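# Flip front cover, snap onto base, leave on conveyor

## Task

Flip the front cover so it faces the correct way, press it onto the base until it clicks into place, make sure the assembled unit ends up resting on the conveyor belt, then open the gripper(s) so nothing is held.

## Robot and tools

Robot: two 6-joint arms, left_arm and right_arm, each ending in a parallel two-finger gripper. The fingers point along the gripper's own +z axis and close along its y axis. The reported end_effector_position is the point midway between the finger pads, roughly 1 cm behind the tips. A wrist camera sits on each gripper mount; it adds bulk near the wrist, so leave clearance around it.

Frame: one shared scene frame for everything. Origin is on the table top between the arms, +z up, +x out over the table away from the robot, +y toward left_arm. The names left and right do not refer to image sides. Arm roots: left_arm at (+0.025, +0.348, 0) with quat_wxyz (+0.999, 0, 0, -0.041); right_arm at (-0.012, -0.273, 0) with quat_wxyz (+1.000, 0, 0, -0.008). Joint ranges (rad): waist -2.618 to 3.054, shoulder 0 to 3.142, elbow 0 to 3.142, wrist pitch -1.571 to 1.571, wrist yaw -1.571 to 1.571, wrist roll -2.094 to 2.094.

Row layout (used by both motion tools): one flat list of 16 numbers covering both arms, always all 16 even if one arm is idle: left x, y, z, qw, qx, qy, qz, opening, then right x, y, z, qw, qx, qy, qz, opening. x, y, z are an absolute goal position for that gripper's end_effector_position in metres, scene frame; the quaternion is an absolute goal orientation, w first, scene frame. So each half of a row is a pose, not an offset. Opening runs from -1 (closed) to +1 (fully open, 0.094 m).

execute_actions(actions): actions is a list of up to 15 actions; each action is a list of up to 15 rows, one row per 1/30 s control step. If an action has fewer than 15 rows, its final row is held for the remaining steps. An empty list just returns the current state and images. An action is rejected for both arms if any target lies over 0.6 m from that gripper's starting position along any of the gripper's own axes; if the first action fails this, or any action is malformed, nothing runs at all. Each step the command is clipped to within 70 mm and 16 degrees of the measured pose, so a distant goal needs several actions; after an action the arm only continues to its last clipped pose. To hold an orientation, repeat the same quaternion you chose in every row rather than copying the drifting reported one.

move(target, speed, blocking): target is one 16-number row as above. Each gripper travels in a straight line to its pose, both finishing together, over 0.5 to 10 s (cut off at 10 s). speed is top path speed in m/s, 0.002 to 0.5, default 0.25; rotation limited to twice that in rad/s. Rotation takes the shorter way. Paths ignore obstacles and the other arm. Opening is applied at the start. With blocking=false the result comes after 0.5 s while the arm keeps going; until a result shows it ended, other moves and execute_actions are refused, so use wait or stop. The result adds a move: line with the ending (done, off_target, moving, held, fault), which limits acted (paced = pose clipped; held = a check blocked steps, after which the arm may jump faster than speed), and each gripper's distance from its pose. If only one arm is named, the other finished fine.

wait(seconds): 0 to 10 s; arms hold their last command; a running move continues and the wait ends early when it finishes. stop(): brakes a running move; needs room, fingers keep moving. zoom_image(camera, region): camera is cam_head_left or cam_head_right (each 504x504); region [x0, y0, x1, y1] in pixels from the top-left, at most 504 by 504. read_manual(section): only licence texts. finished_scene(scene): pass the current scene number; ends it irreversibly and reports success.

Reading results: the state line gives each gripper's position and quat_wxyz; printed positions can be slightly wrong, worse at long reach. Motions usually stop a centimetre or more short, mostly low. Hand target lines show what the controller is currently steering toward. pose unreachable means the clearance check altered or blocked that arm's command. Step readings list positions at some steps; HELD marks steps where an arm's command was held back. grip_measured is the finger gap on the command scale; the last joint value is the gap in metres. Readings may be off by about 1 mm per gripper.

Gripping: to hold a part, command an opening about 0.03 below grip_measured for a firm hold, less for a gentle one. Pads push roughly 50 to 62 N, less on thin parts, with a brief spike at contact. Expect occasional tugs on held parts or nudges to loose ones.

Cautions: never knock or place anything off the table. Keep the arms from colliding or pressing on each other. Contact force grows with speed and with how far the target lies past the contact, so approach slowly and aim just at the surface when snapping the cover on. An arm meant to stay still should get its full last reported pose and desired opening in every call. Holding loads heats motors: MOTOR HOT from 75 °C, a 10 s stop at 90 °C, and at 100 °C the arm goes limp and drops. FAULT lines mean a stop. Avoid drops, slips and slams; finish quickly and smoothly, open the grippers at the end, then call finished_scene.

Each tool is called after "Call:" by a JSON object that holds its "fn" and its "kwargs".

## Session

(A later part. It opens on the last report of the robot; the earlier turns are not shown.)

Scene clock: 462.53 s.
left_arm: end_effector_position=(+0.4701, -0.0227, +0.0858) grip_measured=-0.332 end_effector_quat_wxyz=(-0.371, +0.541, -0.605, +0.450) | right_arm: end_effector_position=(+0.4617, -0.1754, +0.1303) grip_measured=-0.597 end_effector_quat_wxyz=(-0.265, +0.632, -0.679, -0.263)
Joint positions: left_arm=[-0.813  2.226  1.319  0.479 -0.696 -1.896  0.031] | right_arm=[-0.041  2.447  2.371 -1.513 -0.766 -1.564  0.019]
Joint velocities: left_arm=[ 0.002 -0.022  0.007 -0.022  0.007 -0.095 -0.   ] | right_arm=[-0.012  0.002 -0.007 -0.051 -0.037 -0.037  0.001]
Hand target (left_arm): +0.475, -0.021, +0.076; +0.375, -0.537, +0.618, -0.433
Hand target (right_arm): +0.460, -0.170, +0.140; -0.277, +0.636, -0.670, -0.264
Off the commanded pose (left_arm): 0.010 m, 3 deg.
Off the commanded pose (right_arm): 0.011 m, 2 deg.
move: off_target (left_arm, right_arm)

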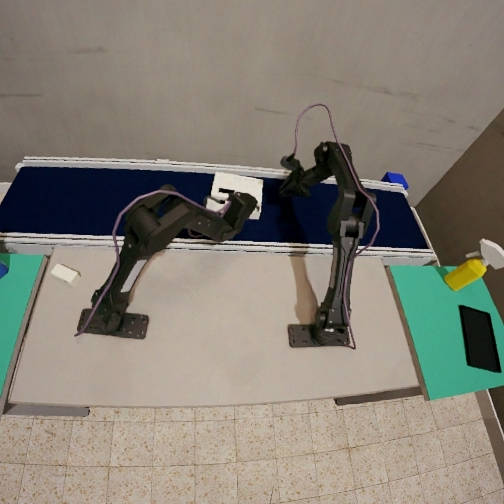

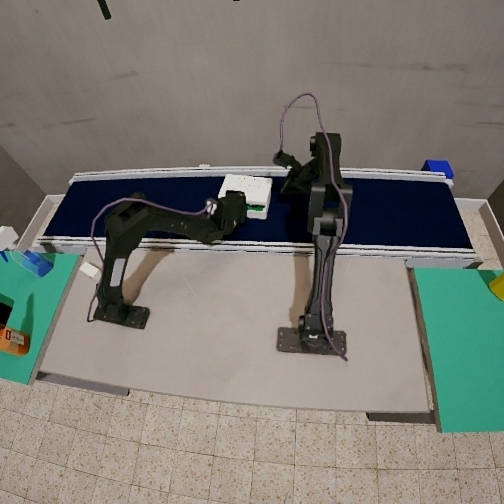

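Call:
{"fn": "execute_actions", "kwargs": {"actions": [[[0.468,-0.022,0.084,0.376,-0.5375,0.6187,-0.433,0.0, 0.46,-0.17,0.14,0.278,-0.636,0.67,0.264,-0.6]],[[0.468,-0.022,0.084,0.376,-0.5375,0.6187,-0.433,0.2, 0.46,-0.17,0.14,0.278,-0.636,0.67,0.264,-0.6]],[[0.468,-0.022,0.084,0.376,-0.5375,0.6187,-0.433,0.35, 0.46,-0.17,0.14,0.278,-0.636,0.67,0.264,-0.6]],[[0.468,-0.022,0.084,0.376,-0.5375,0.6187,-0.433,0.5, 0.46,-0.17,0.14,0.278,-0.636,0.67,0.264,-0.6]]]}}

Call:
{"fn": "zoom_image", "kwargs": {"camera": "cam_head_right", "region": [190,160,300,240]}}

Scene clock: 473.17 s.
left_arm: end_effector_position=(+0.4705, -0.0216, +0.0882) grip_measured=+0.498 end_effector_quat_wxyz=(-0.374, +0.542, -0.604, +0.449) | right_arm: end_effector_position=(+0.4617, -0.1754, +0.1303) grip_measured=-0.597 end_effector_quat_wxyz=(-0.265, +0.632, -0.679, -0.264)
Joint positions: left_arm=[-0.813  2.221  1.321  0.471 -0.703 -1.895  0.07 ] | right_arm=[-0.041  2.447  2.371 -1.513 -0.766 -1.564  0.019]
Joint velocities: left_arm=[ 0.002  0.027 -0.007  0.007 -0.051  0.022 -0.001] | right_arm=[-0.027 -0.007 -0.017  0.022  0.125 -0.037  0.001]
Hand target (left_arm): +0.468, -0.022, +0.084; +0.376, -0.537, +0.618, -0.434
Hand target (right_arm): +0.460, -0.170, +0.140; -0.277, +0.636, -0.670, -0.264
Off the commanded pose (left_arm): 0.005 m, 3 deg.
Off the commanded pose (right_arm): 0.011 m, 2 deg.
Step readings (end_effector_position; steps 1 to 15: 1st action; 16 to 30: 2nd action; 31 to 45: 3rd action; 46 to 60: 4th action):
0: left_arm (+0.4701, -0.0228, +0.0856) | right_arm (+0.4617, -0.1754, +0.1303)
1: left_arm (+0.4700, -0.0226, +0.0852) | right_arm (+0.4617, -0.1754, +0.1303)
2: left_arm (+0.4698, -0.0225, +0.0847) | right_arm (+0.4617, -0.1754, +0.1303)
4: left_arm (+0.4695, -0.0221, +0.0837) | right_arm (+0.4617, -0.1754, +0.1303)
8: left_arm (+0.4692, -0.0217, +0.0827) | right_arm (+0.4617, -0.1754, +0.1303)
15: left_arm (+0.4690, -0.0215, +0.0821) | right_arm (+0.4617, -0.1754, +0.1303)
16: left_arm (+0.4690, -0.0215, +0.0821) | right_arm (+0.4617, -0.1754, +0.1303)
17: left_arm (+0.4690, -0.0215, +0.0821) | right_arm (+0.4617, -0.1754, +0.1303)
19: left_arm (+0.4690, -0.0215, +0.0820) | right_arm (+0.4617, -0.1754, +0.1303)
23: left_arm (+0.4690, -0.0214, +0.0819) | right_arm (+0.4617, -0.1754, +0.1303)
30: left_arm (+0.4690, -0.0214, +0.0819) | right_arm (+0.4617, -0.1754, +0.1303)
31: left_arm (+0.4693, -0.0213, +0.0829) | right_arm (+0.4617, -0.1754, +0.1303)
32: left_arm (+0.4696, -0.0216, +0.0844) | right_arm (+0.4617, -0.1754, +0.1303)
34: left_arm (+0.4697, -0.0215, +0.0848) | right_arm (+0.4617, -0.1754, +0.1303)
38: left_arm (+0.4697, -0.0215, +0.0848) | right_arm (+0.4617, -0.1754, +0.1303)
45: left_arm (+0.4697, -0.0215, +0.0848) | right_arm (+0.4617, -0.1754, +0.1303)
46: left_arm (+0.4702, -0.0214, +0.0863) | right_arm (+0.4617, -0.1754, +0.1303)
47: left_arm (+0.4704, -0.0217, +0.0879) | right_arm (+0.4617, -0.1754, +0.1303)
49: left_arm (+0.4705, -0.0216, +0.0881) | right_arm (+0.4617, -0.1754, +0.1303)
53: left_arm (+0.4705, -0.0216, +0.0882) | right_arm (+0.4617, -0.1754, +0.1303)
60: end_effector_position above

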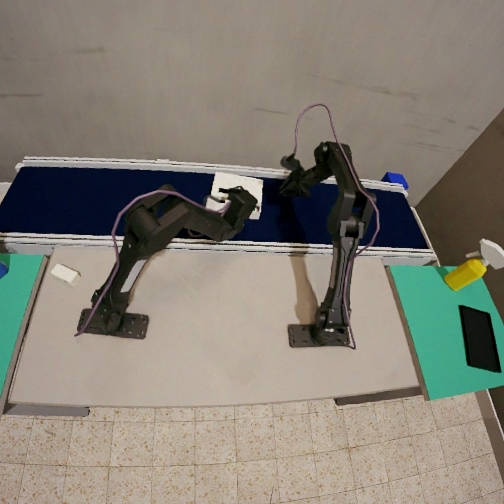

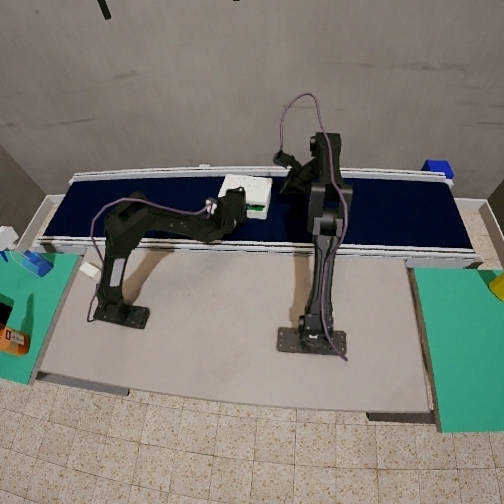

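Region (190, 160, 300, 240) of cam_head_right's 504x504 image, scaled by 4.582, with more detail than that image has; it fills the top 367 rows of this view, and the rest is white.

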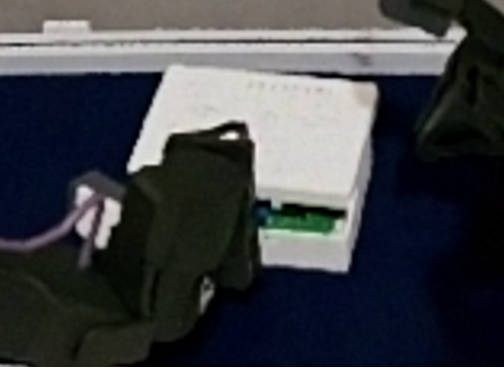

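Call:
{"fn": "execute_actions", "kwargs": {"actions": [[[0.478,-0.023,0.083,0.376,-0.5375,0.6187,-0.433,0.5, 0.46,-0.17,0.14,0.278,-0.636,0.67,0.264,-0.6]],[[0.486,-0.024,0.082,0.376,-0.5375,0.6187,-0.433,0.5, 0.46,-0.17,0.14,0.278,-0.636,0.67,0.264,-0.6]],[[0.494,-0.025,0.081,0.376,-0.5375,0.6187,-0.433,0.5, 0.46,-0.17,0.14,0.278,-0.636,0.67,0.264,-0.6]],[[0.494,-0.025,0.084,0.376,-0.5375,0.6187,-0.433,0.3, 0.46,-0.17,0.14,0.278,-0.636,0.67,0.264,-0.6]],[[0.494,-0.025,0.084,0.376,-0.5375,0.6187,-0.433,0.1, 0.46,-0.17,0.14,0.278,-0.636,0.67,0.264,-0.6]]]}}

Call:
{"fn": "zoom_image", "kwargs": {"camera": "cam_head_right", "region": [190,160,300,240]}}

Scene clock: 484.47 s.
left_arm: end_effector_position=(+0.4893, -0.0255, +0.0881) grip_measured=+0.102 end_effector_quat_wxyz=(-0.372, +0.541, -0.610, +0.445) | right_arm: end_effector_position=(+0.4617, -0.1754, +0.1303) grip_measured=-0.597 end_effector_quat_wxyz=(-0.265, +0.632, -0.679, -0.264)
Joint positions: left_arm=[-0.784  2.263  1.406  0.424 -0.67  -1.879  0.052] | right_arm=[-0.041  2.447  2.371 -1.513 -0.766 -1.564  0.019]
Joint velocities: left_arm=[-0.002 -0.002  0.002  0.022 -0.022  0.066 -0.001] | right_arm=[-0.012  0.007 -0.022 -0.051 -0.051  0.007  0.   ]
Hand target (left_arm): +0.494, -0.025, +0.084; +0.376, -0.537, +0.618, -0.433
Hand target (right_arm): +0.460, -0.170, +0.140; -0.277, +0.636, -0.670, -0.264
Off the commanded pose (left_arm): 0.006 m, 2 deg.
Off the commanded pose (right_arm): 0.011 m, 2 deg.
Step readings (end_effector_position; steps 1 to 15: 1st action; 16 to 30: 2nd action; 31 to 45: 3rd action; 46 to 60: 4th action; 61 to 75: 5th action):
0: left_arm (+0.4705, -0.0216, +0.0882) | right_arm (+0.4617, -0.1754, +0.1303)
1: left_arm (+0.4711, -0.0221, +0.0894) | right_arm (+0.4617, -0.1754, +0.1303)
2: left_arm (+0.4719, -0.0230, +0.0898) | right_arm (+0.4617, -0.1754, +0.1303)
4: left_arm (+0.4733, -0.0234, +0.0912) | right_arm (+0.4617, -0.1754, +0.1303)
8: left_arm (+0.4748, -0.0232, +0.0924) | right_arm (+0.4617, -0.1754, +0.1303)
15: left_arm (+0.4744, -0.0231, +0.0913) | right_arm (+0.4617, -0.1754, +0.1303)
16: left_arm (+0.4753, -0.0233, +0.0910) | right_arm (+0.4617, -0.1754, +0.1303)
17: left_arm (+0.4769, -0.0244, +0.0913) | right_arm (+0.4617, -0.1754, +0.1303)
19: left_arm (+0.4800, -0.0248, +0.0912) | right_arm (+0.4617, -0.1754, +0.1303)
23: left_arm (+0.4818, -0.0241, +0.0904) | right_arm (+0.4617, -0.1754, +0.1303)
30: left_arm (+0.4818, -0.0242, +0.0903) | right_arm (+0.4617, -0.1754, +0.1303)
31: left_arm (+0.4825, -0.0245, +0.0903) | right_arm (+0.4617, -0.1754, +0.1303)
32: left_arm (+0.4842, -0.0256, +0.0904) | right_arm (+0.4617, -0.1754, +0.1303)
34: left_arm (+0.4873, -0.0263, +0.0900) | right_arm (+0.4617, -0.1754, +0.1303)
38: left_arm (+0.4896, -0.0254, +0.0894) | right_arm (+0.4617, -0.1754, +0.1303)
45: left_arm (+0.4896, -0.0255, +0.0894) | right_arm (+0.4617, -0.1754, +0.1303)
46: left_arm (+0.4896, -0.0255, +0.0892) | right_arm (+0.4617, -0.1754, +0.1303)
47: left_arm (+0.4895, -0.0255, +0.0890) | right_arm (+0.4617, -0.1754, +0.1303)
49: left_arm (+0.4894, -0.0255, +0.0887) | right_arm (+0.4617, -0.1754, +0.1303)
53: left_arm (+0.4895, -0.0255, +0.0886) | right_arm (+0.4617, -0.1754, +0.1303)
60: left_arm (+0.4895, -0.0255, +0.0886) | right_arm (+0.4617, -0.1754, +0.1303)
61: left_arm (+0.4894, -0.0255, +0.0885) | right_arm (+0.4617, -0.1754, +0.1303)
62: left_arm (+0.4894, -0.0255, +0.0884) | right_arm (+0.4617, -0.1754, +0.1303)
64: left_arm (+0.4893, -0.0255, +0.0882) | right_arm (+0.4617, -0.1754, +0.1303)
68: left_arm (+0.4893, -0.0255, +0.0881) | right_arm (+0.4617, -0.1754, +0.1303)
75: end_effector_position above

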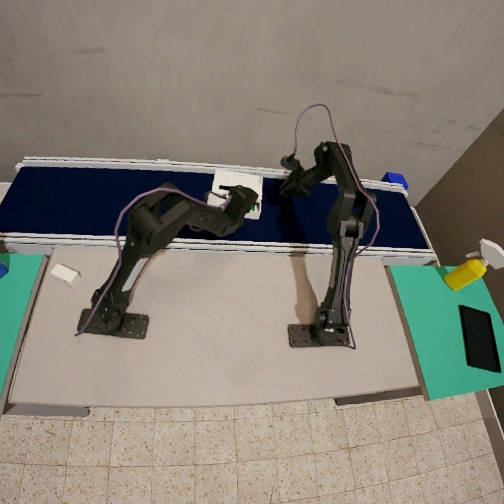

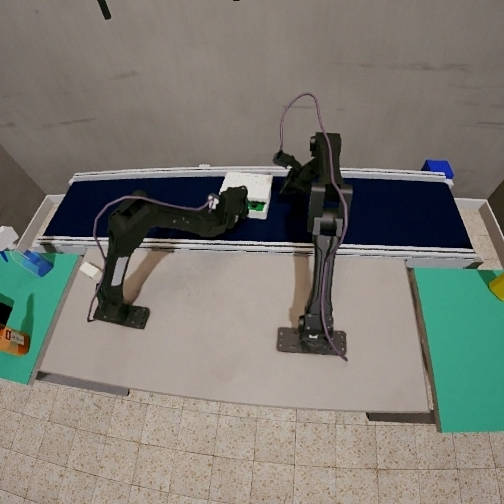

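Region (190, 160, 300, 240) of cam_head_right's 504x504 image, scaled by 4.582, with more detail than that image has; it fills the top 367 rows of this view, and the rest is white.

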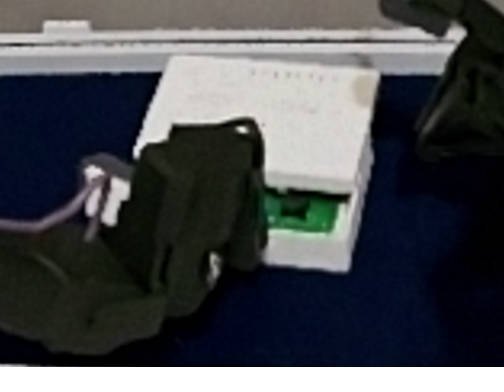

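Call:
{"fn": "move", "kwargs": {"target": [0.38,0.06,0.14,0.376,-0.5375,0.6187,-0.433,0.1, 0.44,-0.06,0.13,0.09,0.7,0.7,0.09,-0.4], "speed": 0.15}}

Call:
{"fn": "zoom_image", "kwargs": {"camera": "cam_head_right", "region": [180,140,310,240]}}

Call:
{"fn": "zoom_image", "kwargs": {"camera": "cam_head_left", "region": [180,140,310,240]}}

Scene clock: 505.07 s.
left_arm: end_effector_position=(+0.3862, +0.0514, +0.1449) grip_measured=+0.102 end_effector_quat_wxyz=(-0.371, +0.536, -0.613, +0.446) | right_arm: end_effector_position=(+0.4421, -0.0610, +0.1305) grip_measured=-0.403 end_effector_quat_wxyz=(+0.091, +0.701, +0.700, +0.102)
Joint positions: left_arm=[-0.867  1.735  0.883  0.394 -0.737 -1.914  0.052] | right_arm=[ 0.49   2.286  2.254 -1.287  0.111  2.032  0.028]
Joint velocities: left_arm=[-0.002 -0.002 -0.027  0.007 -0.037 -0.037 -0.   ] | right_arm=[ 0.007 -0.002 -0.012 -0.037 -0.037 -0.007 -0.001]
Hand target (left_arm): +0.380, +0.058, +0.142; +0.376, -0.537, +0.619, -0.433
Hand target (right_arm): +0.441, -0.060, +0.129; +0.093, +0.701, +0.701, +0.092
Off the commanded pose (left_arm): 0.012 m, 2 deg.
Off the commanded pose (right_arm): 0.002 m, 1 deg.
move: off_target (left_arm)

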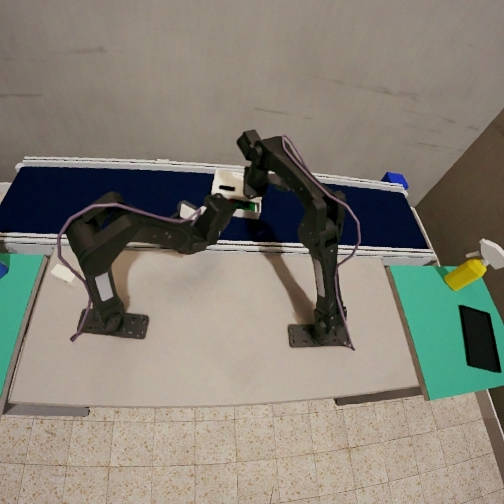

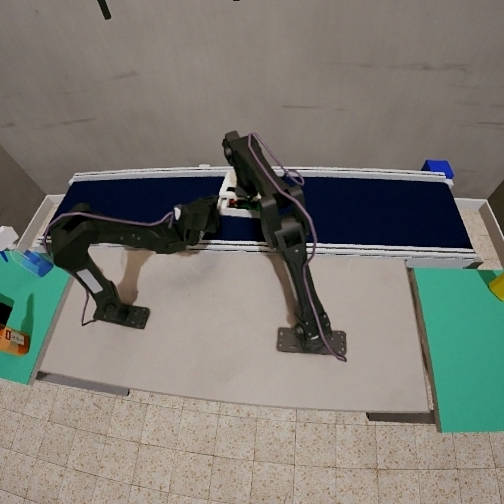

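Region (180, 140, 310, 240) of cam_head_right's 504x504 image, scaled by 3.877, with more detail than that image has; it fills the top 388 rows of this view, and the rest is white.

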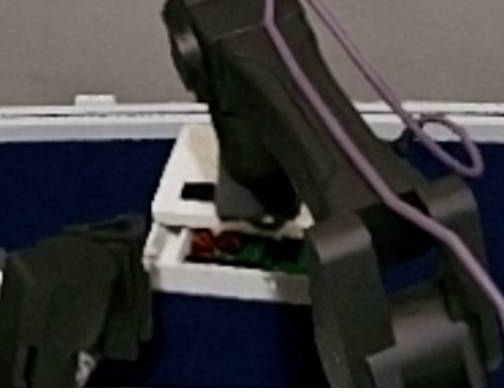

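Region (180, 140, 310, 240) of cam_head_left's 504x504 image, scaled by 3.877, with more detail than that image has; it fills the top 388 rows of this view, and the rest is white.

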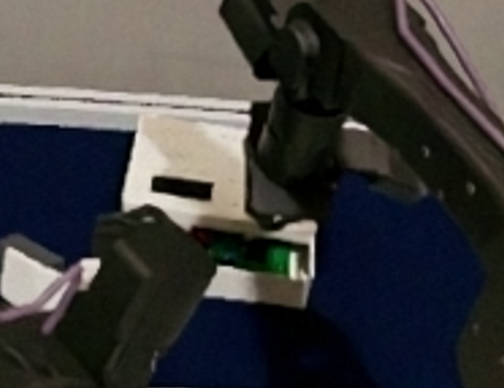

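Call:
{"fn": "move", "kwargs": {"target": [0.33,0.16,0.14,0.376,-0.5375,0.6187,-0.433,0.1, 0.424,-0.05,0.085,0.09,0.7,0.7,0.09,-0.3], "speed": 0.08}}

Call:
{"fn": "zoom_image", "kwargs": {"camera": "cam_head_left", "region": [180,140,310,240]}}

Call:
{"fn": "zoom_image", "kwargs": {"camera": "cam_head_right", "region": [180,140,310,240]}}

Scene clock: 516.13 s.
left_arm: end_effector_position=(+0.3334, +0.1527, +0.1481) grip_measured=+0.102 end_effector_quat_wxyz=(-0.373, +0.542, -0.605, +0.449) | right_arm: end_effector_position=(+0.4259, -0.0500, +0.0770) grip_measured=-0.303 end_effector_quat_wxyz=(+0.082, +0.702, +0.702, +0.084)
Joint positions: left_arm=[-0.802  1.287  0.469  0.39  -0.692 -1.892  0.052] | right_arm=[ 0.525  2.263  2.011 -1.112  0.111  2.068  0.033]
Joint velocities: left_arm=[ 0.002 -0.007 -0.012 -0.037  0.037  0.051 -0.002] | right_arm=[-0.002 -0.002 -0.012  0.066  0.022  0.007 -0.001]
Hand target (left_arm): +0.329, +0.160, +0.141; +0.376, -0.538, +0.618, -0.433
Hand target (right_arm): +0.423, -0.050, +0.085; +0.090, +0.701, +0.701, +0.090
Off the commanded pose (left_arm): 0.011 m, 2 deg.
Off the commanded pose (right_arm): 0.008 m, 1 deg.
move: off_target (left_arm)

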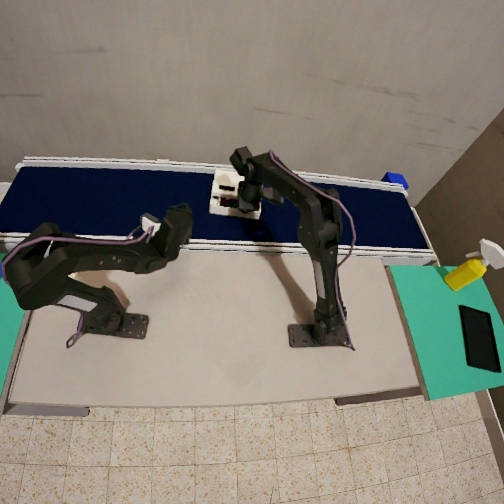

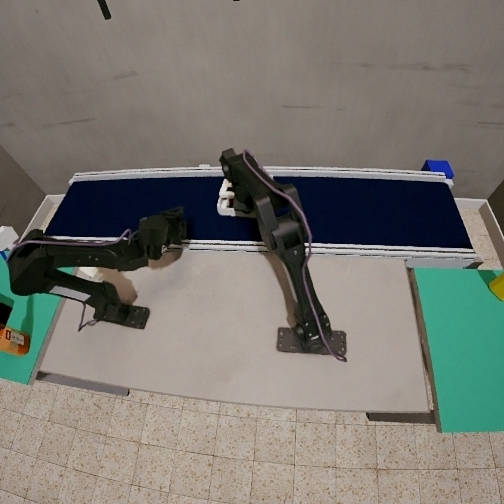

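Region (180, 140, 310, 240) of cam_head_left's 504x504 image, scaled by 3.877, with more detail than that image has; it fills the top 388 rows of this view, and the rest is white.

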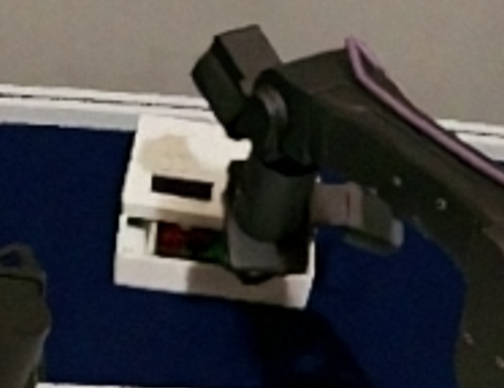

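Region (180, 140, 310, 240) of cam_head_right's 504x504 image, scaled by 3.877, with more detail than that image has; it fills the top 388 rows of this view, and the rest is white.

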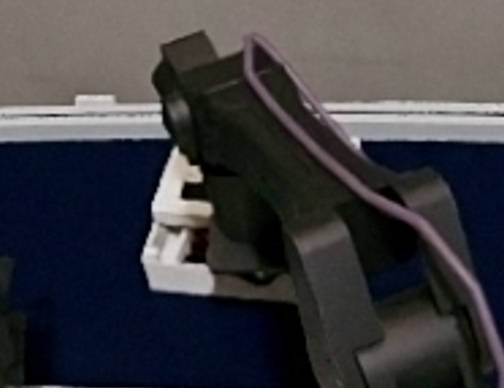

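Call:
{"fn": "move", "kwargs": {"target": [0.33,0.16,0.14,0.376,-0.5375,0.6187,-0.433,0.1, 0.418,-0.05,0.062,0.05,0.705,0.705,0.05,-0.3], "speed": 0.03}}

Call:
{"fn": "move", "kwargs": {"target": [0.33,0.16,0.14,0.376,-0.5375,0.6187,-0.433,0.1, 0.418,-0.05,0.062,0.05,0.705,0.705,0.05,-1], "speed": 0.03}}

Call:
{"fn": "zoom_image", "kwargs": {"camera": "cam_head_left", "region": [180,140,310,240]}}

Scene clock: 523.00 s.
left_arm: end_effector_position=(+0.3331, +0.1519, +0.1476) grip_measured=+0.102 end_effector_quat_wxyz=(-0.371, +0.541, -0.607, +0.448) | right_arm: end_effector_position=(+0.4170, -0.0461, +0.0692) grip_measured=-0.303 end_effector_quat_wxyz=(+0.054, +0.702, +0.707, +0.065)
Joint positions: left_arm=[-0.802  1.287  0.469  0.389 -0.687 -1.889  0.052] | right_arm=[ 0.525  2.297  2.049 -1.168  0.068  2.068  0.033]
Joint velocities: left_arm=[-0.012 -0.007  0.017 -0.022 -0.022 -0.007  0.   ] | right_arm=[ 0.007  0.051  0.007 -0.022 -0.007  0.007 -0.   ]
Hand target (left_arm): +0.330, +0.160, +0.140; +0.376, -0.537, +0.618, -0.433
Hand target (right_arm): +0.418, -0.050, +0.062; +0.050, +0.706, +0.705, +0.050
Off the commanded pose (left_arm): 0.012 m, 2 deg.
Off the commanded pose (right_arm): 0.008 m, 2 deg.
move: off_target (left_arm)

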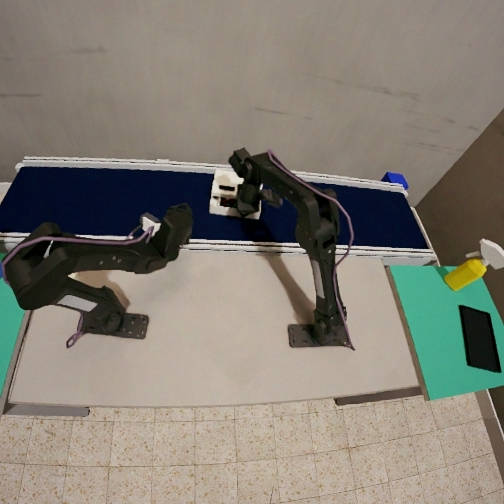

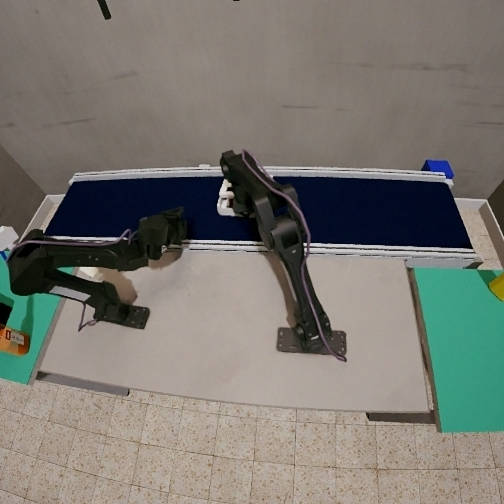

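Scene clock: 523.90 s.
left_arm: end_effector_position=(+0.3331, +0.1518, +0.1477) grip_measured=+0.102 end_effector_quat_wxyz=(-0.371, +0.541, -0.607, +0.449) | right_arm: end_effector_position=(+0.4167, -0.0460, +0.0691) grip_measured=-0.979 end_effector_quat_wxyz=(+0.053, +0.702, +0.707, +0.065)
Joint positions: left_arm=[-0.802  1.287  0.469  0.39  -0.686 -1.889  0.052] | right_arm=[ 0.525  2.297  2.049 -1.169  0.066  2.068  0.001]
Joint velocities: left_arm=[-0.022 -0.017  0.012  0.022 -0.139 -0.022 -0.   ] | right_arm=[-0.012  0.007 -0.022 -0.037  0.081  0.007  0.   ]
Hand target (left_arm): +0.330, +0.160, +0.140; +0.376, -0.537, +0.618, -0.433
Hand target (right_arm): +0.418, -0.050, +0.062; +0.050, +0.705, +0.705, +0.051
Off the commanded pose (left_arm): 0.012 m, 2 deg.
Off the commanded pose (right_arm): 0.008 m, 2 deg.
move: off_target (left_arm)

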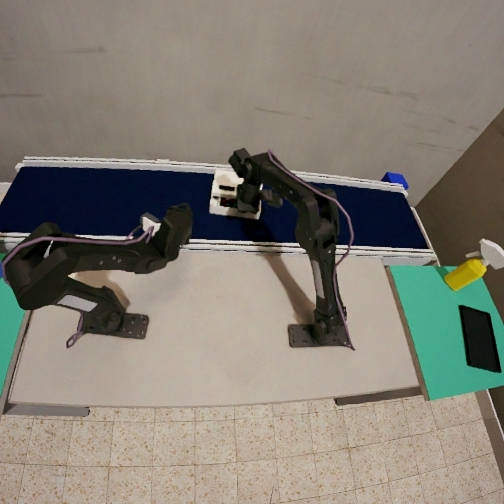

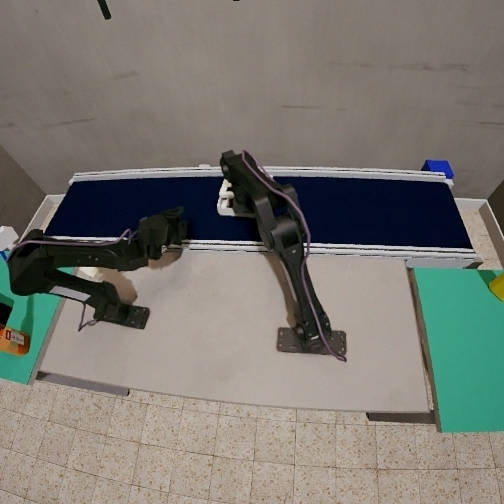

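Region (180, 140, 310, 240) of cam_head_left's 504x504 image, scaled by 3.877, with more detail than that image has; it fills the top 388 rows of this view, and the rest is white.

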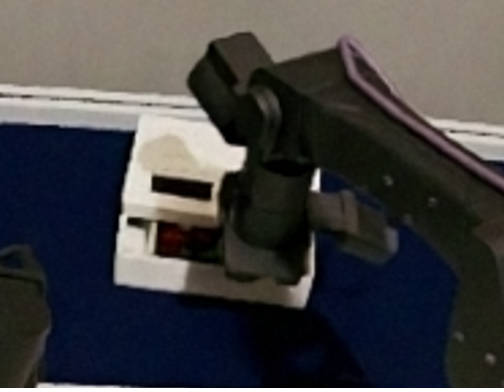

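Call:
{"fn": "execute_actions", "kwargs": {"actions": [[[0.33,0.16,0.14,0.376,-0.5375,0.6187,-0.433,0.1, 0.42,-0.05,0.085,0.05,0.705,0.705,0.05,-0.2]],[[0.33,0.16,0.14,0.376,-0.5375,0.6187,-0.433,0.1, 0.428,-0.05,0.08,0.05,0.705,0.705,0.05,-0.2]],[[0.33,0.16,0.14,0.376,-0.5375,0.6187,-0.433,0.1, 0.428,-0.05,0.068,0.05,0.705,0.705,0.05,-0.2]],[[0.33,0.16,0.14,0.376,-0.5375,0.6187,-0.433,0.1, 0.428,-0.05,0.058,0.05,0.705,0.705,0.05,-0.2]],[[0.33,0.16,0.14,0.376,-0.5375,0.6187,-0.433,0.1, 0.428,-0.05,0.05,0.05,0.705,0.705,0.05,-0.2]],[[0.33,0.16,0.14,0.376,-0.5375,0.6187,-0.433,0.1, 0.428,-0.05,0.05,0.05,0.705,0.705,0.05,-0.6]],[[0.33,0.16,0.14,0.376,-0.5375,0.6187,-0.433,0.1, 0.428,-0.05,0.052,0.05,0.705,0.705,0.05,-1]],[[0.33,0.16,0.14,0.376,-0.5375,0.6187,-0.433,0.1, 0.428,-0.05,0.052,0.05,0.705,0.705,0.05,-1]]]}}

Call:
{"fn": "zoom_image", "kwargs": {"camera": "cam_head_left", "region": [180,140,310,240]}}

Scene clock: 538.20 s.
left_arm: end_effector_position=(+0.3331, +0.1518, +0.1477) grip_measured=+0.102 end_effector_quat_wxyz=(-0.371, +0.541, -0.607, +0.449) | right_arm: end_effector_position=(+0.4318, -0.0459, +0.0599) grip_measured=-0.969 end_effector_quat_wxyz=(+0.054, +0.707, +0.703, +0.064)
Joint positions: left_arm=[-0.802  1.287  0.469  0.39  -0.686 -1.889  0.052] | right_arm=[ 0.51   2.368  2.135 -1.184  0.066  2.065  0.001]
Joint velocities: left_arm=[ 0.017 -0.007  0.007 -0.022  0.051 -0.007  0.001] | right_arm=[-0.017  0.007  0.007 -0.037 -0.007 -0.081 -0.002]
Hand target (left_arm): +0.330, +0.160, +0.140; +0.376, -0.537, +0.618, -0.433
Hand target (right_arm): +0.428, -0.050, +0.052; +0.050, +0.705, +0.705, +0.050
Off the commanded pose (left_arm): 0.012 m, 2 deg.
Off the commanded pose (right_arm): 0.010 m, 2 deg.
Step readings (end_effector_position; steps 1 to 15: 1st action; 16 to 30: 2nd action; 31 to 45: 3rd action; 46 to 60: 4th action; 61 to 75: 5th action; 76 to 90: 6th action; 91 to 105: 7th action; 106 to 120: 8th action):
0: left_arm (+0.3331, +0.1518, +0.1477) | right_arm (+0.4167, -0.0460, +0.0691)
1: left_arm (+0.3331, +0.1518, +0.1477) | right_arm (+0.4163, -0.0461, +0.0706)
2: left_arm (+0.3331, +0.1518, +0.1477) | right_arm (+0.4176, -0.0453, +0.0730)
4: left_arm (+0.3331, +0.1518, +0.1477) | right_arm (+0.4219, -0.0430, +0.0796)
8: left_arm (+0.3331, +0.1518, +0.1477) | right_arm (+0.4240, -0.0418, +0.0891)
15: left_arm (+0.3331, +0.1518, +0.1477) | right_arm (+0.4197, -0.0442, +0.0890)
16: left_arm (+0.3331, +0.1518, +0.1477) | right_arm (+0.4200, -0.0445, +0.0886)
17: left_arm (+0.3331, +0.1518, +0.1477) | right_arm (+0.4218, -0.0441, +0.0883)
19: left_arm (+0.3331, +0.1518, +0.1477) | right_arm (+0.4252, -0.0445, +0.0860)
23: left_arm (+0.3331, +0.1518, +0.1477) | right_arm (+0.4270, -0.0472, +0.0797)
30: left_arm (+0.3331, +0.1518, +0.1477) | right_arm (+0.4263, -0.0478, +0.0778)
31: left_arm (+0.3331, +0.1518, +0.1477) | right_arm (+0.4265, -0.0476, +0.0779)
32: left_arm (+0.3331, +0.1518, +0.1477) | right_arm (+0.4271, -0.0473, +0.0779)
34: left_arm (+0.3331, +0.1518, +0.1477) | right_arm (+0.4282, -0.0467, +0.0781)
38: left_arm (+0.3331, +0.1518, +0.1477) | right_arm (+0.4292, -0.0462, +0.0783)
45: left_arm (+0.3331, +0.1518, +0.1477) | right_arm (+0.4297, -0.0459, +0.0784)
46: left_arm (+0.3331, +0.1518, +0.1477) | right_arm (+0.4299, -0.0458, +0.0766)
47: left_arm (+0.3331, +0.1518, +0.1477) | right_arm (+0.4300, -0.0457, +0.0746)
49: left_arm (+0.3331, +0.1518, +0.1477) | right_arm (+0.4284, -0.0465, +0.0693)
53: left_arm (+0.3331, +0.1518, +0.1477) | right_arm (+0.4274, -0.0471, +0.0666)
60: left_arm (+0.3331, +0.1518, +0.1477) | right_arm (+0.4294, -0.0460, +0.0669)
61: left_arm (+0.3331, +0.1518, +0.1477) | right_arm (+0.4295, -0.0459, +0.0657)
62: left_arm (+0.3331, +0.1518, +0.1477) | right_arm (+0.4298, -0.0458, +0.0644)
64: left_arm (+0.3331, +0.1518, +0.1477) | right_arm (+0.4289, -0.0462, +0.0611)
68: left_arm (+0.3331, +0.1518, +0.1477) | right_arm (+0.4285, -0.0465, +0.0594)
75: left_arm (+0.3331, +0.1518, +0.1477) | right_arm (+0.4300, -0.0457, +0.0597)
76: left_arm (+0.3331, +0.1518, +0.1477) | right_arm (+0.4300, -0.0457, +0.0597)
77: left_arm (+0.3331, +0.1518, +0.1477) | right_arm (+0.4301, -0.0456, +0.0597)
79: left_arm (+0.3331, +0.1518, +0.1477) | right_arm (+0.4301, -0.0456, +0.0597)
83: left_arm (+0.3331, +0.1518, +0.1477) | right_arm (+0.4302, -0.0456, +0.0597)
90: left_arm (+0.3331, +0.1518, +0.1477) | right_arm (+0.4302, -0.0456, +0.0597)
91: left_arm (+0.3331, +0.1518, +0.1477) | right_arm (+0.4304, -0.0456, +0.0597)
92: left_arm (+0.3331, +0.1518, +0.1477) | right_arm (+0.4316, -0.0450, +0.0599)
94: left_arm (+0.3331, +0.1518, +0.1477) | right_arm (+0.4317, -0.0456, +0.0599)
98: left_arm (+0.3331, +0.1518, +0.1477) | right_arm (+0.4319, -0.0460, +0.0599)
105: left_arm (+0.3331, +0.1518, +0.1477) | right_arm (+0.4318, -0.0459, +0.0599)
106: left_arm (+0.3331, +0.1518, +0.1477) | right_arm (+0.4318, -0.0459, +0.0599)
107: left_arm (+0.3331, +0.1518, +0.1477) | right_arm (+0.4318, -0.0459, +0.0599)
109: left_arm (+0.3331, +0.1518, +0.1477) | right_arm (+0.4318, -0.0459, +0.0599)
113: left_arm (+0.3331, +0.1518, +0.1477) | right_arm (+0.4318, -0.0459, +0.0599)
120: end_effector_position above

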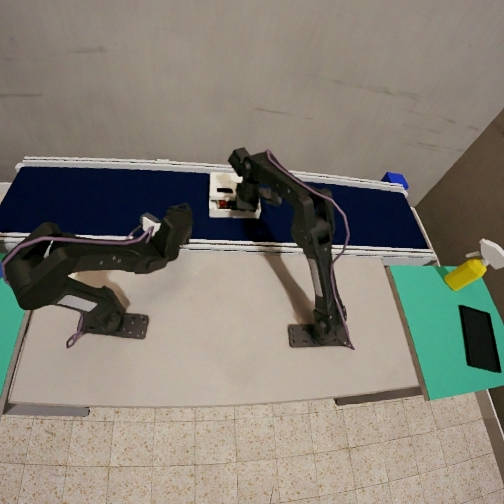

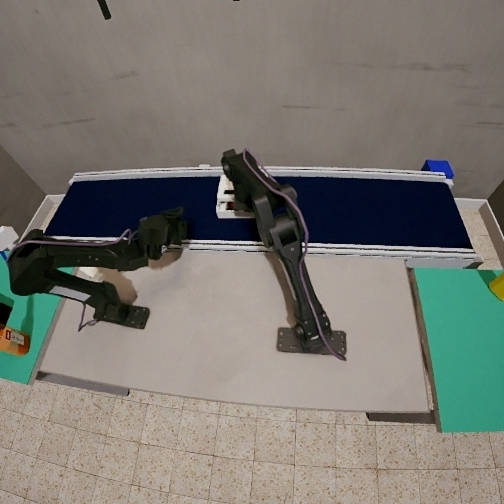

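Region (180, 140, 310, 240) of cam_head_left's 504x504 image, scaled by 3.877, with more detail than that image has; it fills the top 388 rows of this view, and the rest is white.

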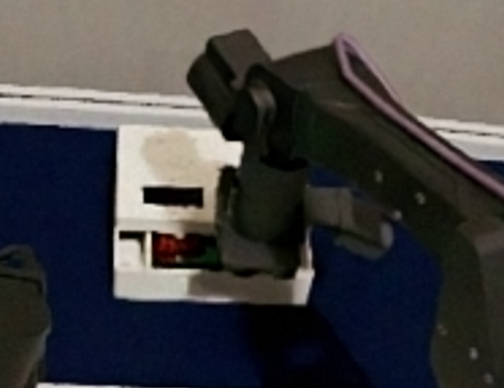

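Call:
{"fn": "move", "kwargs": {"target": [0.33,0.16,0.14,0.376,-0.5375,0.6187,-0.433,0.1, 0.36,-0.08,0.062,0.03,0.706,0.706,0.03,-1], "speed": 0.03}}

Call:
{"fn": "zoom_image", "kwargs": {"camera": "cam_head_left", "region": [180,150,310,250]}}

Scene clock: 545.00 s.
left_arm: end_effector_position=(+0.3332, +0.1517, +0.1481) grip_measured=+0.102 end_effector_quat_wxyz=(-0.371, +0.541, -0.606, +0.450) | right_arm: end_effector_position=(+0.3681, -0.0750, +0.0590) grip_measured=-0.969 end_effector_quat_wxyz=(+0.032, +0.707, +0.706, +0.037)
Joint positions: left_arm=[-0.802  1.287  0.469  0.392 -0.686 -1.889  0.052] | right_arm=[ 0.51   2.119  1.729 -1.092  0.04   2.065  0.001]
Joint velocities: left_arm=[ 0.002 -0.012 -0.007 -0.007 -0.022  0.051 -0.   ] | right_arm=[ 0.002 -0.017 -0.002 -0.007 -0.022 -0.066 -0.001]
Hand target (left_arm): +0.330, +0.160, +0.140; +0.376, -0.537, +0.618, -0.433
Hand target (right_arm): +0.359, -0.079, +0.062; +0.030, +0.707, +0.706, +0.030
Off the commanded pose (left_arm): 0.012 m, 2 deg.
Off the commanded pose (right_arm): 0.010 m, 1 deg.
move: off_target (left_arm)

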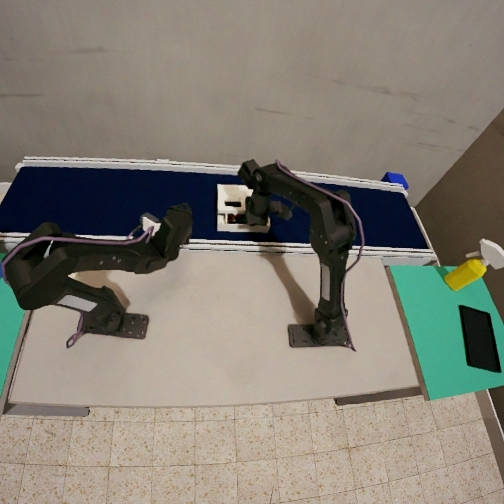

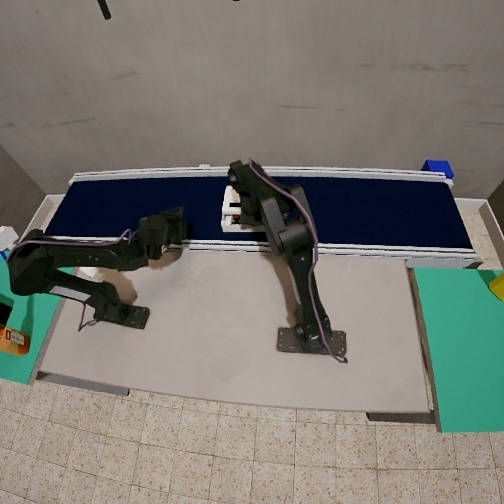

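Region (180, 150, 310, 250) of cam_head_left's 504x504 image, scaled by 3.877, with more detail than that image has; it fills the top 388 rows of this view, and the rest is white.

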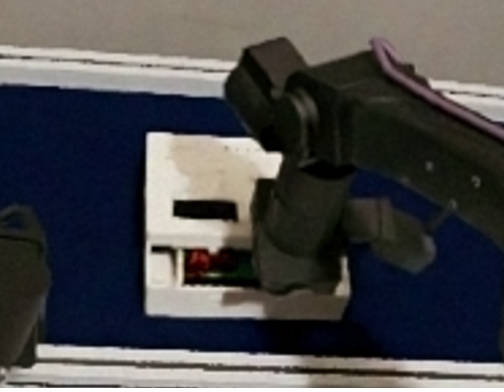

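Call:
{"fn": "move", "kwargs": {"target": [0.33,0.16,0.14,0.376,-0.5375,0.6187,-0.433,0.1, 0.424,-0.136,0.06,0.03,0.383,0.923,0.02,-1], "speed": 0.1}}

Call:
{"fn": "move", "kwargs": {"target": [0.33,0.16,0.14,0.376,-0.5375,0.6187,-0.433,0.1, 0.46,-0.16,0.06,0.0,0,0.999,0.04,-1], "speed": 0.1}}

Call:
{"fn": "zoom_image", "kwargs": {"camera": "cam_head_left", "region": [180,150,310,250]}}

Call:
{"fn": "zoom_image", "kwargs": {"camera": "cam_head_right", "region": [180,150,310,250]}}

Scene clock: 567.93 s.
left_arm: end_effector_position=(+0.3334, +0.1515, +0.1486) grip_measured=+0.102 end_effector_quat_wxyz=(-0.371, +0.541, -0.606, +0.451) | right_arm: end_effector_position=(+0.4202, -0.1311, +0.0596) grip_measured=-0.969 end_effector_quat_wxyz=(+0.030, +0.385, +0.922, +0.028)
Joint positions: left_arm=[-0.802  1.287  0.469  0.394 -0.686 -1.889  0.052] | right_arm=[ 0.329  2.239  1.924 -1.174 -0.004  1.105  0.001]
Joint velocities: left_arm=[ 0.012 -0.007  0.012  0.022  0.022 -0.022 -0.001] | right_arm=[-0.002 -0.007  0.002 -0.022  0.022  0.007 -0.   ]
Hand target (left_arm): +0.330, +0.160, +0.140; +0.376, -0.537, +0.618, -0.433
Hand target (right_arm): +0.424, -0.136, +0.060; +0.030, +0.383, +0.923, +0.021
Off the commanded pose (left_arm): 0.013 m, 3 deg.
Off the commanded pose (right_arm): 0.006 m, 1 deg.
move: off_target (left_arm)

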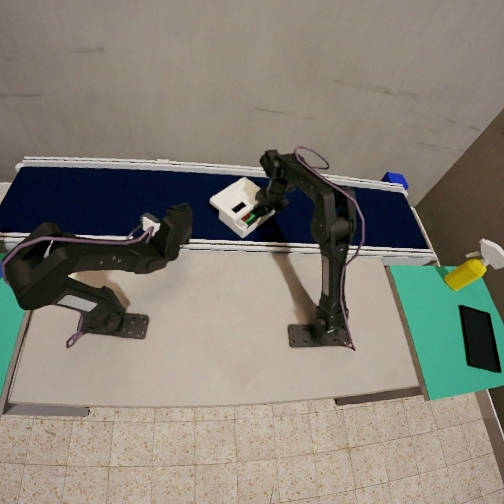

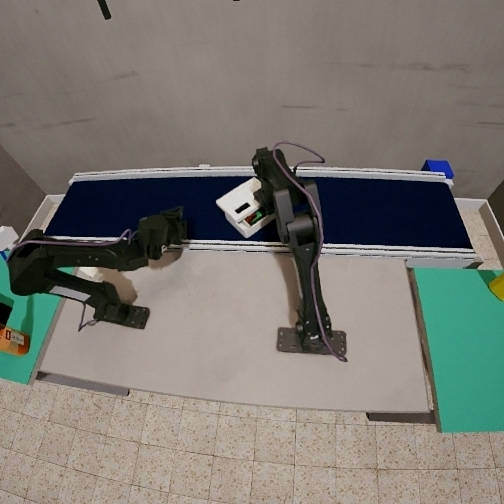

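Scene clock: 572.30 s.
left_arm: end_effector_position=(+0.3335, +0.1514, +0.1490) grip_measured=+0.102 end_effector_quat_wxyz=(-0.371, +0.541, -0.605, +0.452) | right_arm: end_effector_position=(+0.4595, -0.1553, +0.0604) grip_measured=-0.969 end_effector_quat_wxyz=(+0.006, +0.003, +0.999, +0.043)
Joint positions: left_arm=[-0.802  1.287  0.469  0.397 -0.686 -1.889  0.052] | right_arm=[ 0.228  2.479  2.347 -1.409 -0.081  0.221  0.001]
Joint velocities: left_arm=[-0.007 -0.017 -0.002 -0.066  0.022  0.037 -0.001] | right_arm=[-0.012  0.002  0.012 -0.051 -0.037 -0.081 -0.   ]
Hand target (left_arm): +0.330, +0.160, +0.140; +0.376, -0.537, +0.618, -0.433
Hand target (right_arm): +0.460, -0.160, +0.060; +0.001, +0.000, +0.999, +0.040
Off the commanded pose (left_arm): 0.013 m, 3 deg.
Off the commanded pose (right_arm): 0.005 m, 1 deg.
move: off_target (left_arm)

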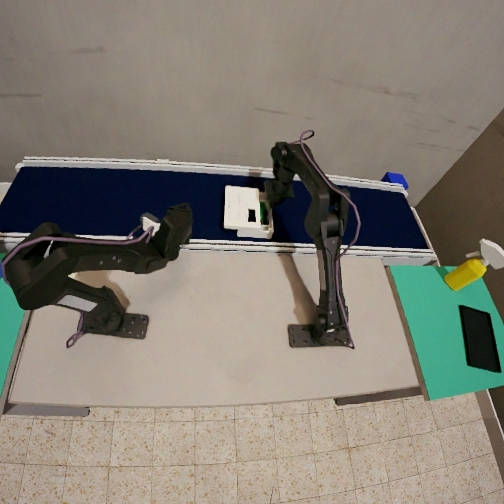

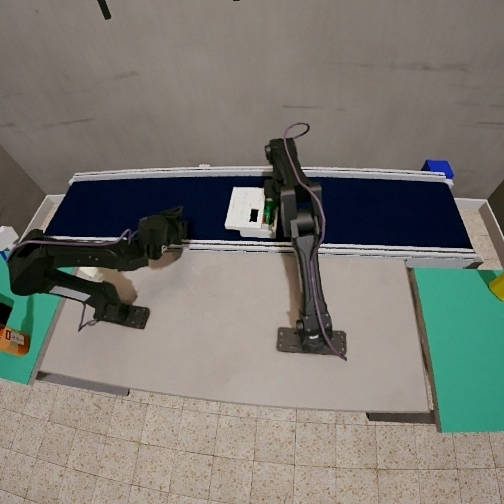

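Region (180, 150, 310, 250) of cam_head_left's 504x504 image, scaled by 3.877, with more detail than that image has; it fills the top 388 rows of this view, and the rest is white.

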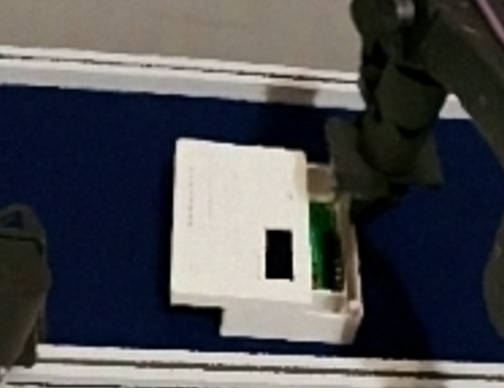

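Region (180, 150, 310, 250) of cam_head_right's 504x504 image, scaled by 3.877, with more detail than that image has; it fills the top 388 rows of this view, and the rest is white.

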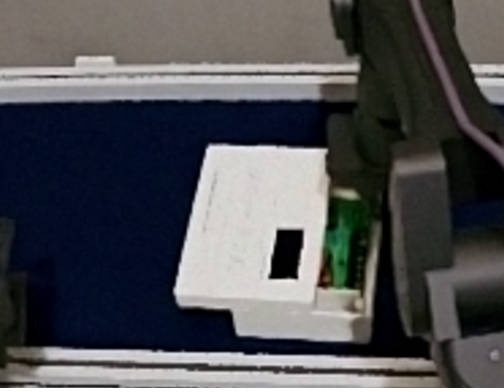

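Call:
{"fn": "move", "kwargs": {"target": [0.41,0.12,0.10,0,0,0.793,-0.608,0.0, 0.46,-0.16,0.06,0.0,0,0.999,0.04,-1], "speed": 0.25}}

Call:
{"fn": "move", "kwargs": {"target": [0.41,0.07,0.072,0,0,0.793,-0.608,0.0, 0.46,-0.16,0.06,0.0,0,0.999,0.04,-1], "speed": 0.05}}

Call:
{"fn": "zoom_image", "kwargs": {"camera": "cam_head_left", "region": [160,150,290,250]}}

Call:
{"fn": "zoom_image", "kwargs": {"camera": "cam_head_right", "region": [160,150,290,250]}}

Scene clock: 591.23 s.
left_arm: end_effector_position=(+0.4079, +0.1202, +0.0986) grip_measured=+0.002 end_effector_quat_wxyz=(+0.007, -0.004, +0.792, -0.610) | right_arm: end_effector_position=(+0.4595, -0.1553, +0.0604) grip_measured=-0.969 end_effector_quat_wxyz=(+0.006, +0.002, +0.999, +0.043)
Joint positions: left_arm=[-0.065  2.055  1.188 -0.152  1.266 -0.565  0.047] | right_arm=[ 0.228  2.48   2.348 -1.409 -0.082  0.219  0.001]
Joint velocities: left_arm=[-0.012 -0.022 -0.012 -0.125  0.022 -0.037 -0.001] | right_arm=[-0.007 -0.002 -0.002 -0.007 -0.037 -0.007 -0.   ]
Hand target (left_arm): +0.410, +0.121, +0.098; +0.003, -0.000, +0.789, -0.614
Hand target (right_arm): +0.460, -0.160, +0.060; +0.001, +0.000, +0.999, +0.040
Off the commanded pose (left_arm): 0.003 m, 1 deg.
Off the commanded pose (right_arm): 0.005 m, 1 deg.
move: done

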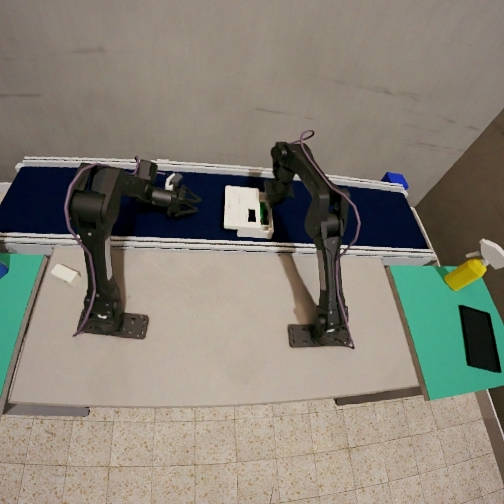

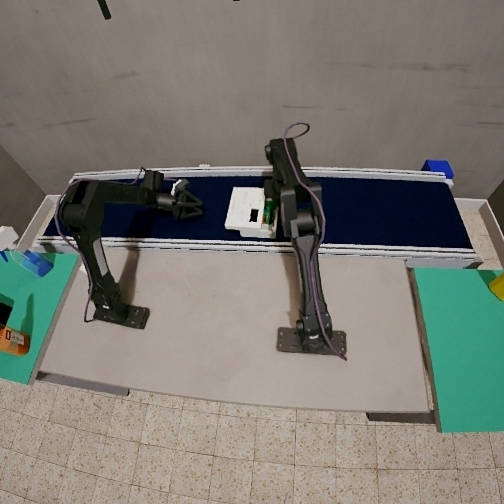

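Scene clock: 592.83 s.
left_arm: end_effector_position=(+0.4168, +0.0702, +0.0863) grip_measured=+0.002 end_effector_quat_wxyz=(+0.015, +0.011, +0.790, -0.612) | right_arm: end_effector_position=(+0.4595, -0.1553, +0.0604) grip_measured=-0.969 end_effector_quat_wxyz=(+0.006, +0.002, +0.999, +0.043)
Joint positions: left_arm=[-0.183  2.131  1.188  0.186  1.2   -0.81   0.047] | right_arm=[ 0.228  2.48   2.348 -1.409 -0.082  0.219  0.001]
Joint velocities: left_arm=[ 0.007  0.002  0.007  0.037 -0.022 -0.037 -0.   ] | right_arm=[-0.002  0.002 -0.012 -0.022  0.022  0.066  0.001]
Hand target (left_arm): +0.410, +0.070, +0.072; +0.000, +0.000, +0.794, -0.608
Hand target (right_arm): +0.460, -0.160, +0.060; +0.001, +0.000, +0.999, +0.040
Off the commanded pose (left_arm): 0.016 m, 2 deg.
Off the commanded pose (right_arm): 0.005 m, 1 deg.
move: off_target (left_arm)

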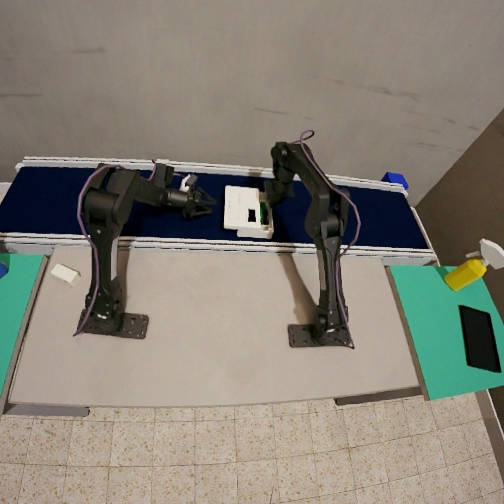

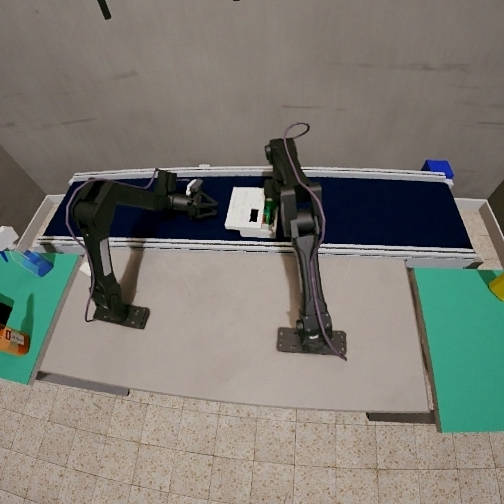

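Region (160, 150, 290, 250) of cam_head_left's 504x504 image, scaled by 3.877, with more detail than that image has; it fills the top 388 rows of this view, and the rest is white.

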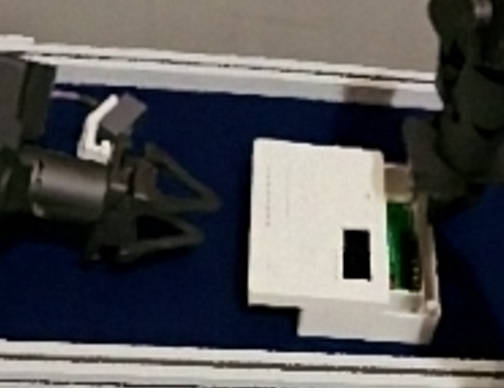

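Region (160, 150, 290, 250) of cam_head_right's 504x504 image, scaled by 3.877, with more detail than that image has; it fills the top 388 rows of this view, and the rest is white.

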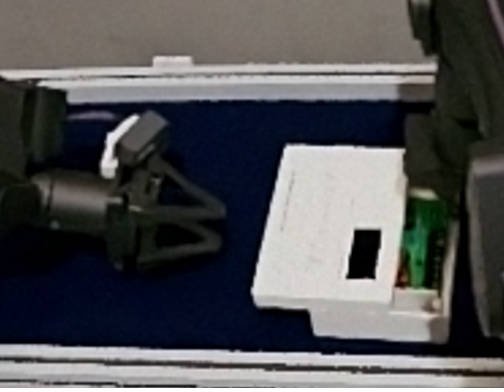

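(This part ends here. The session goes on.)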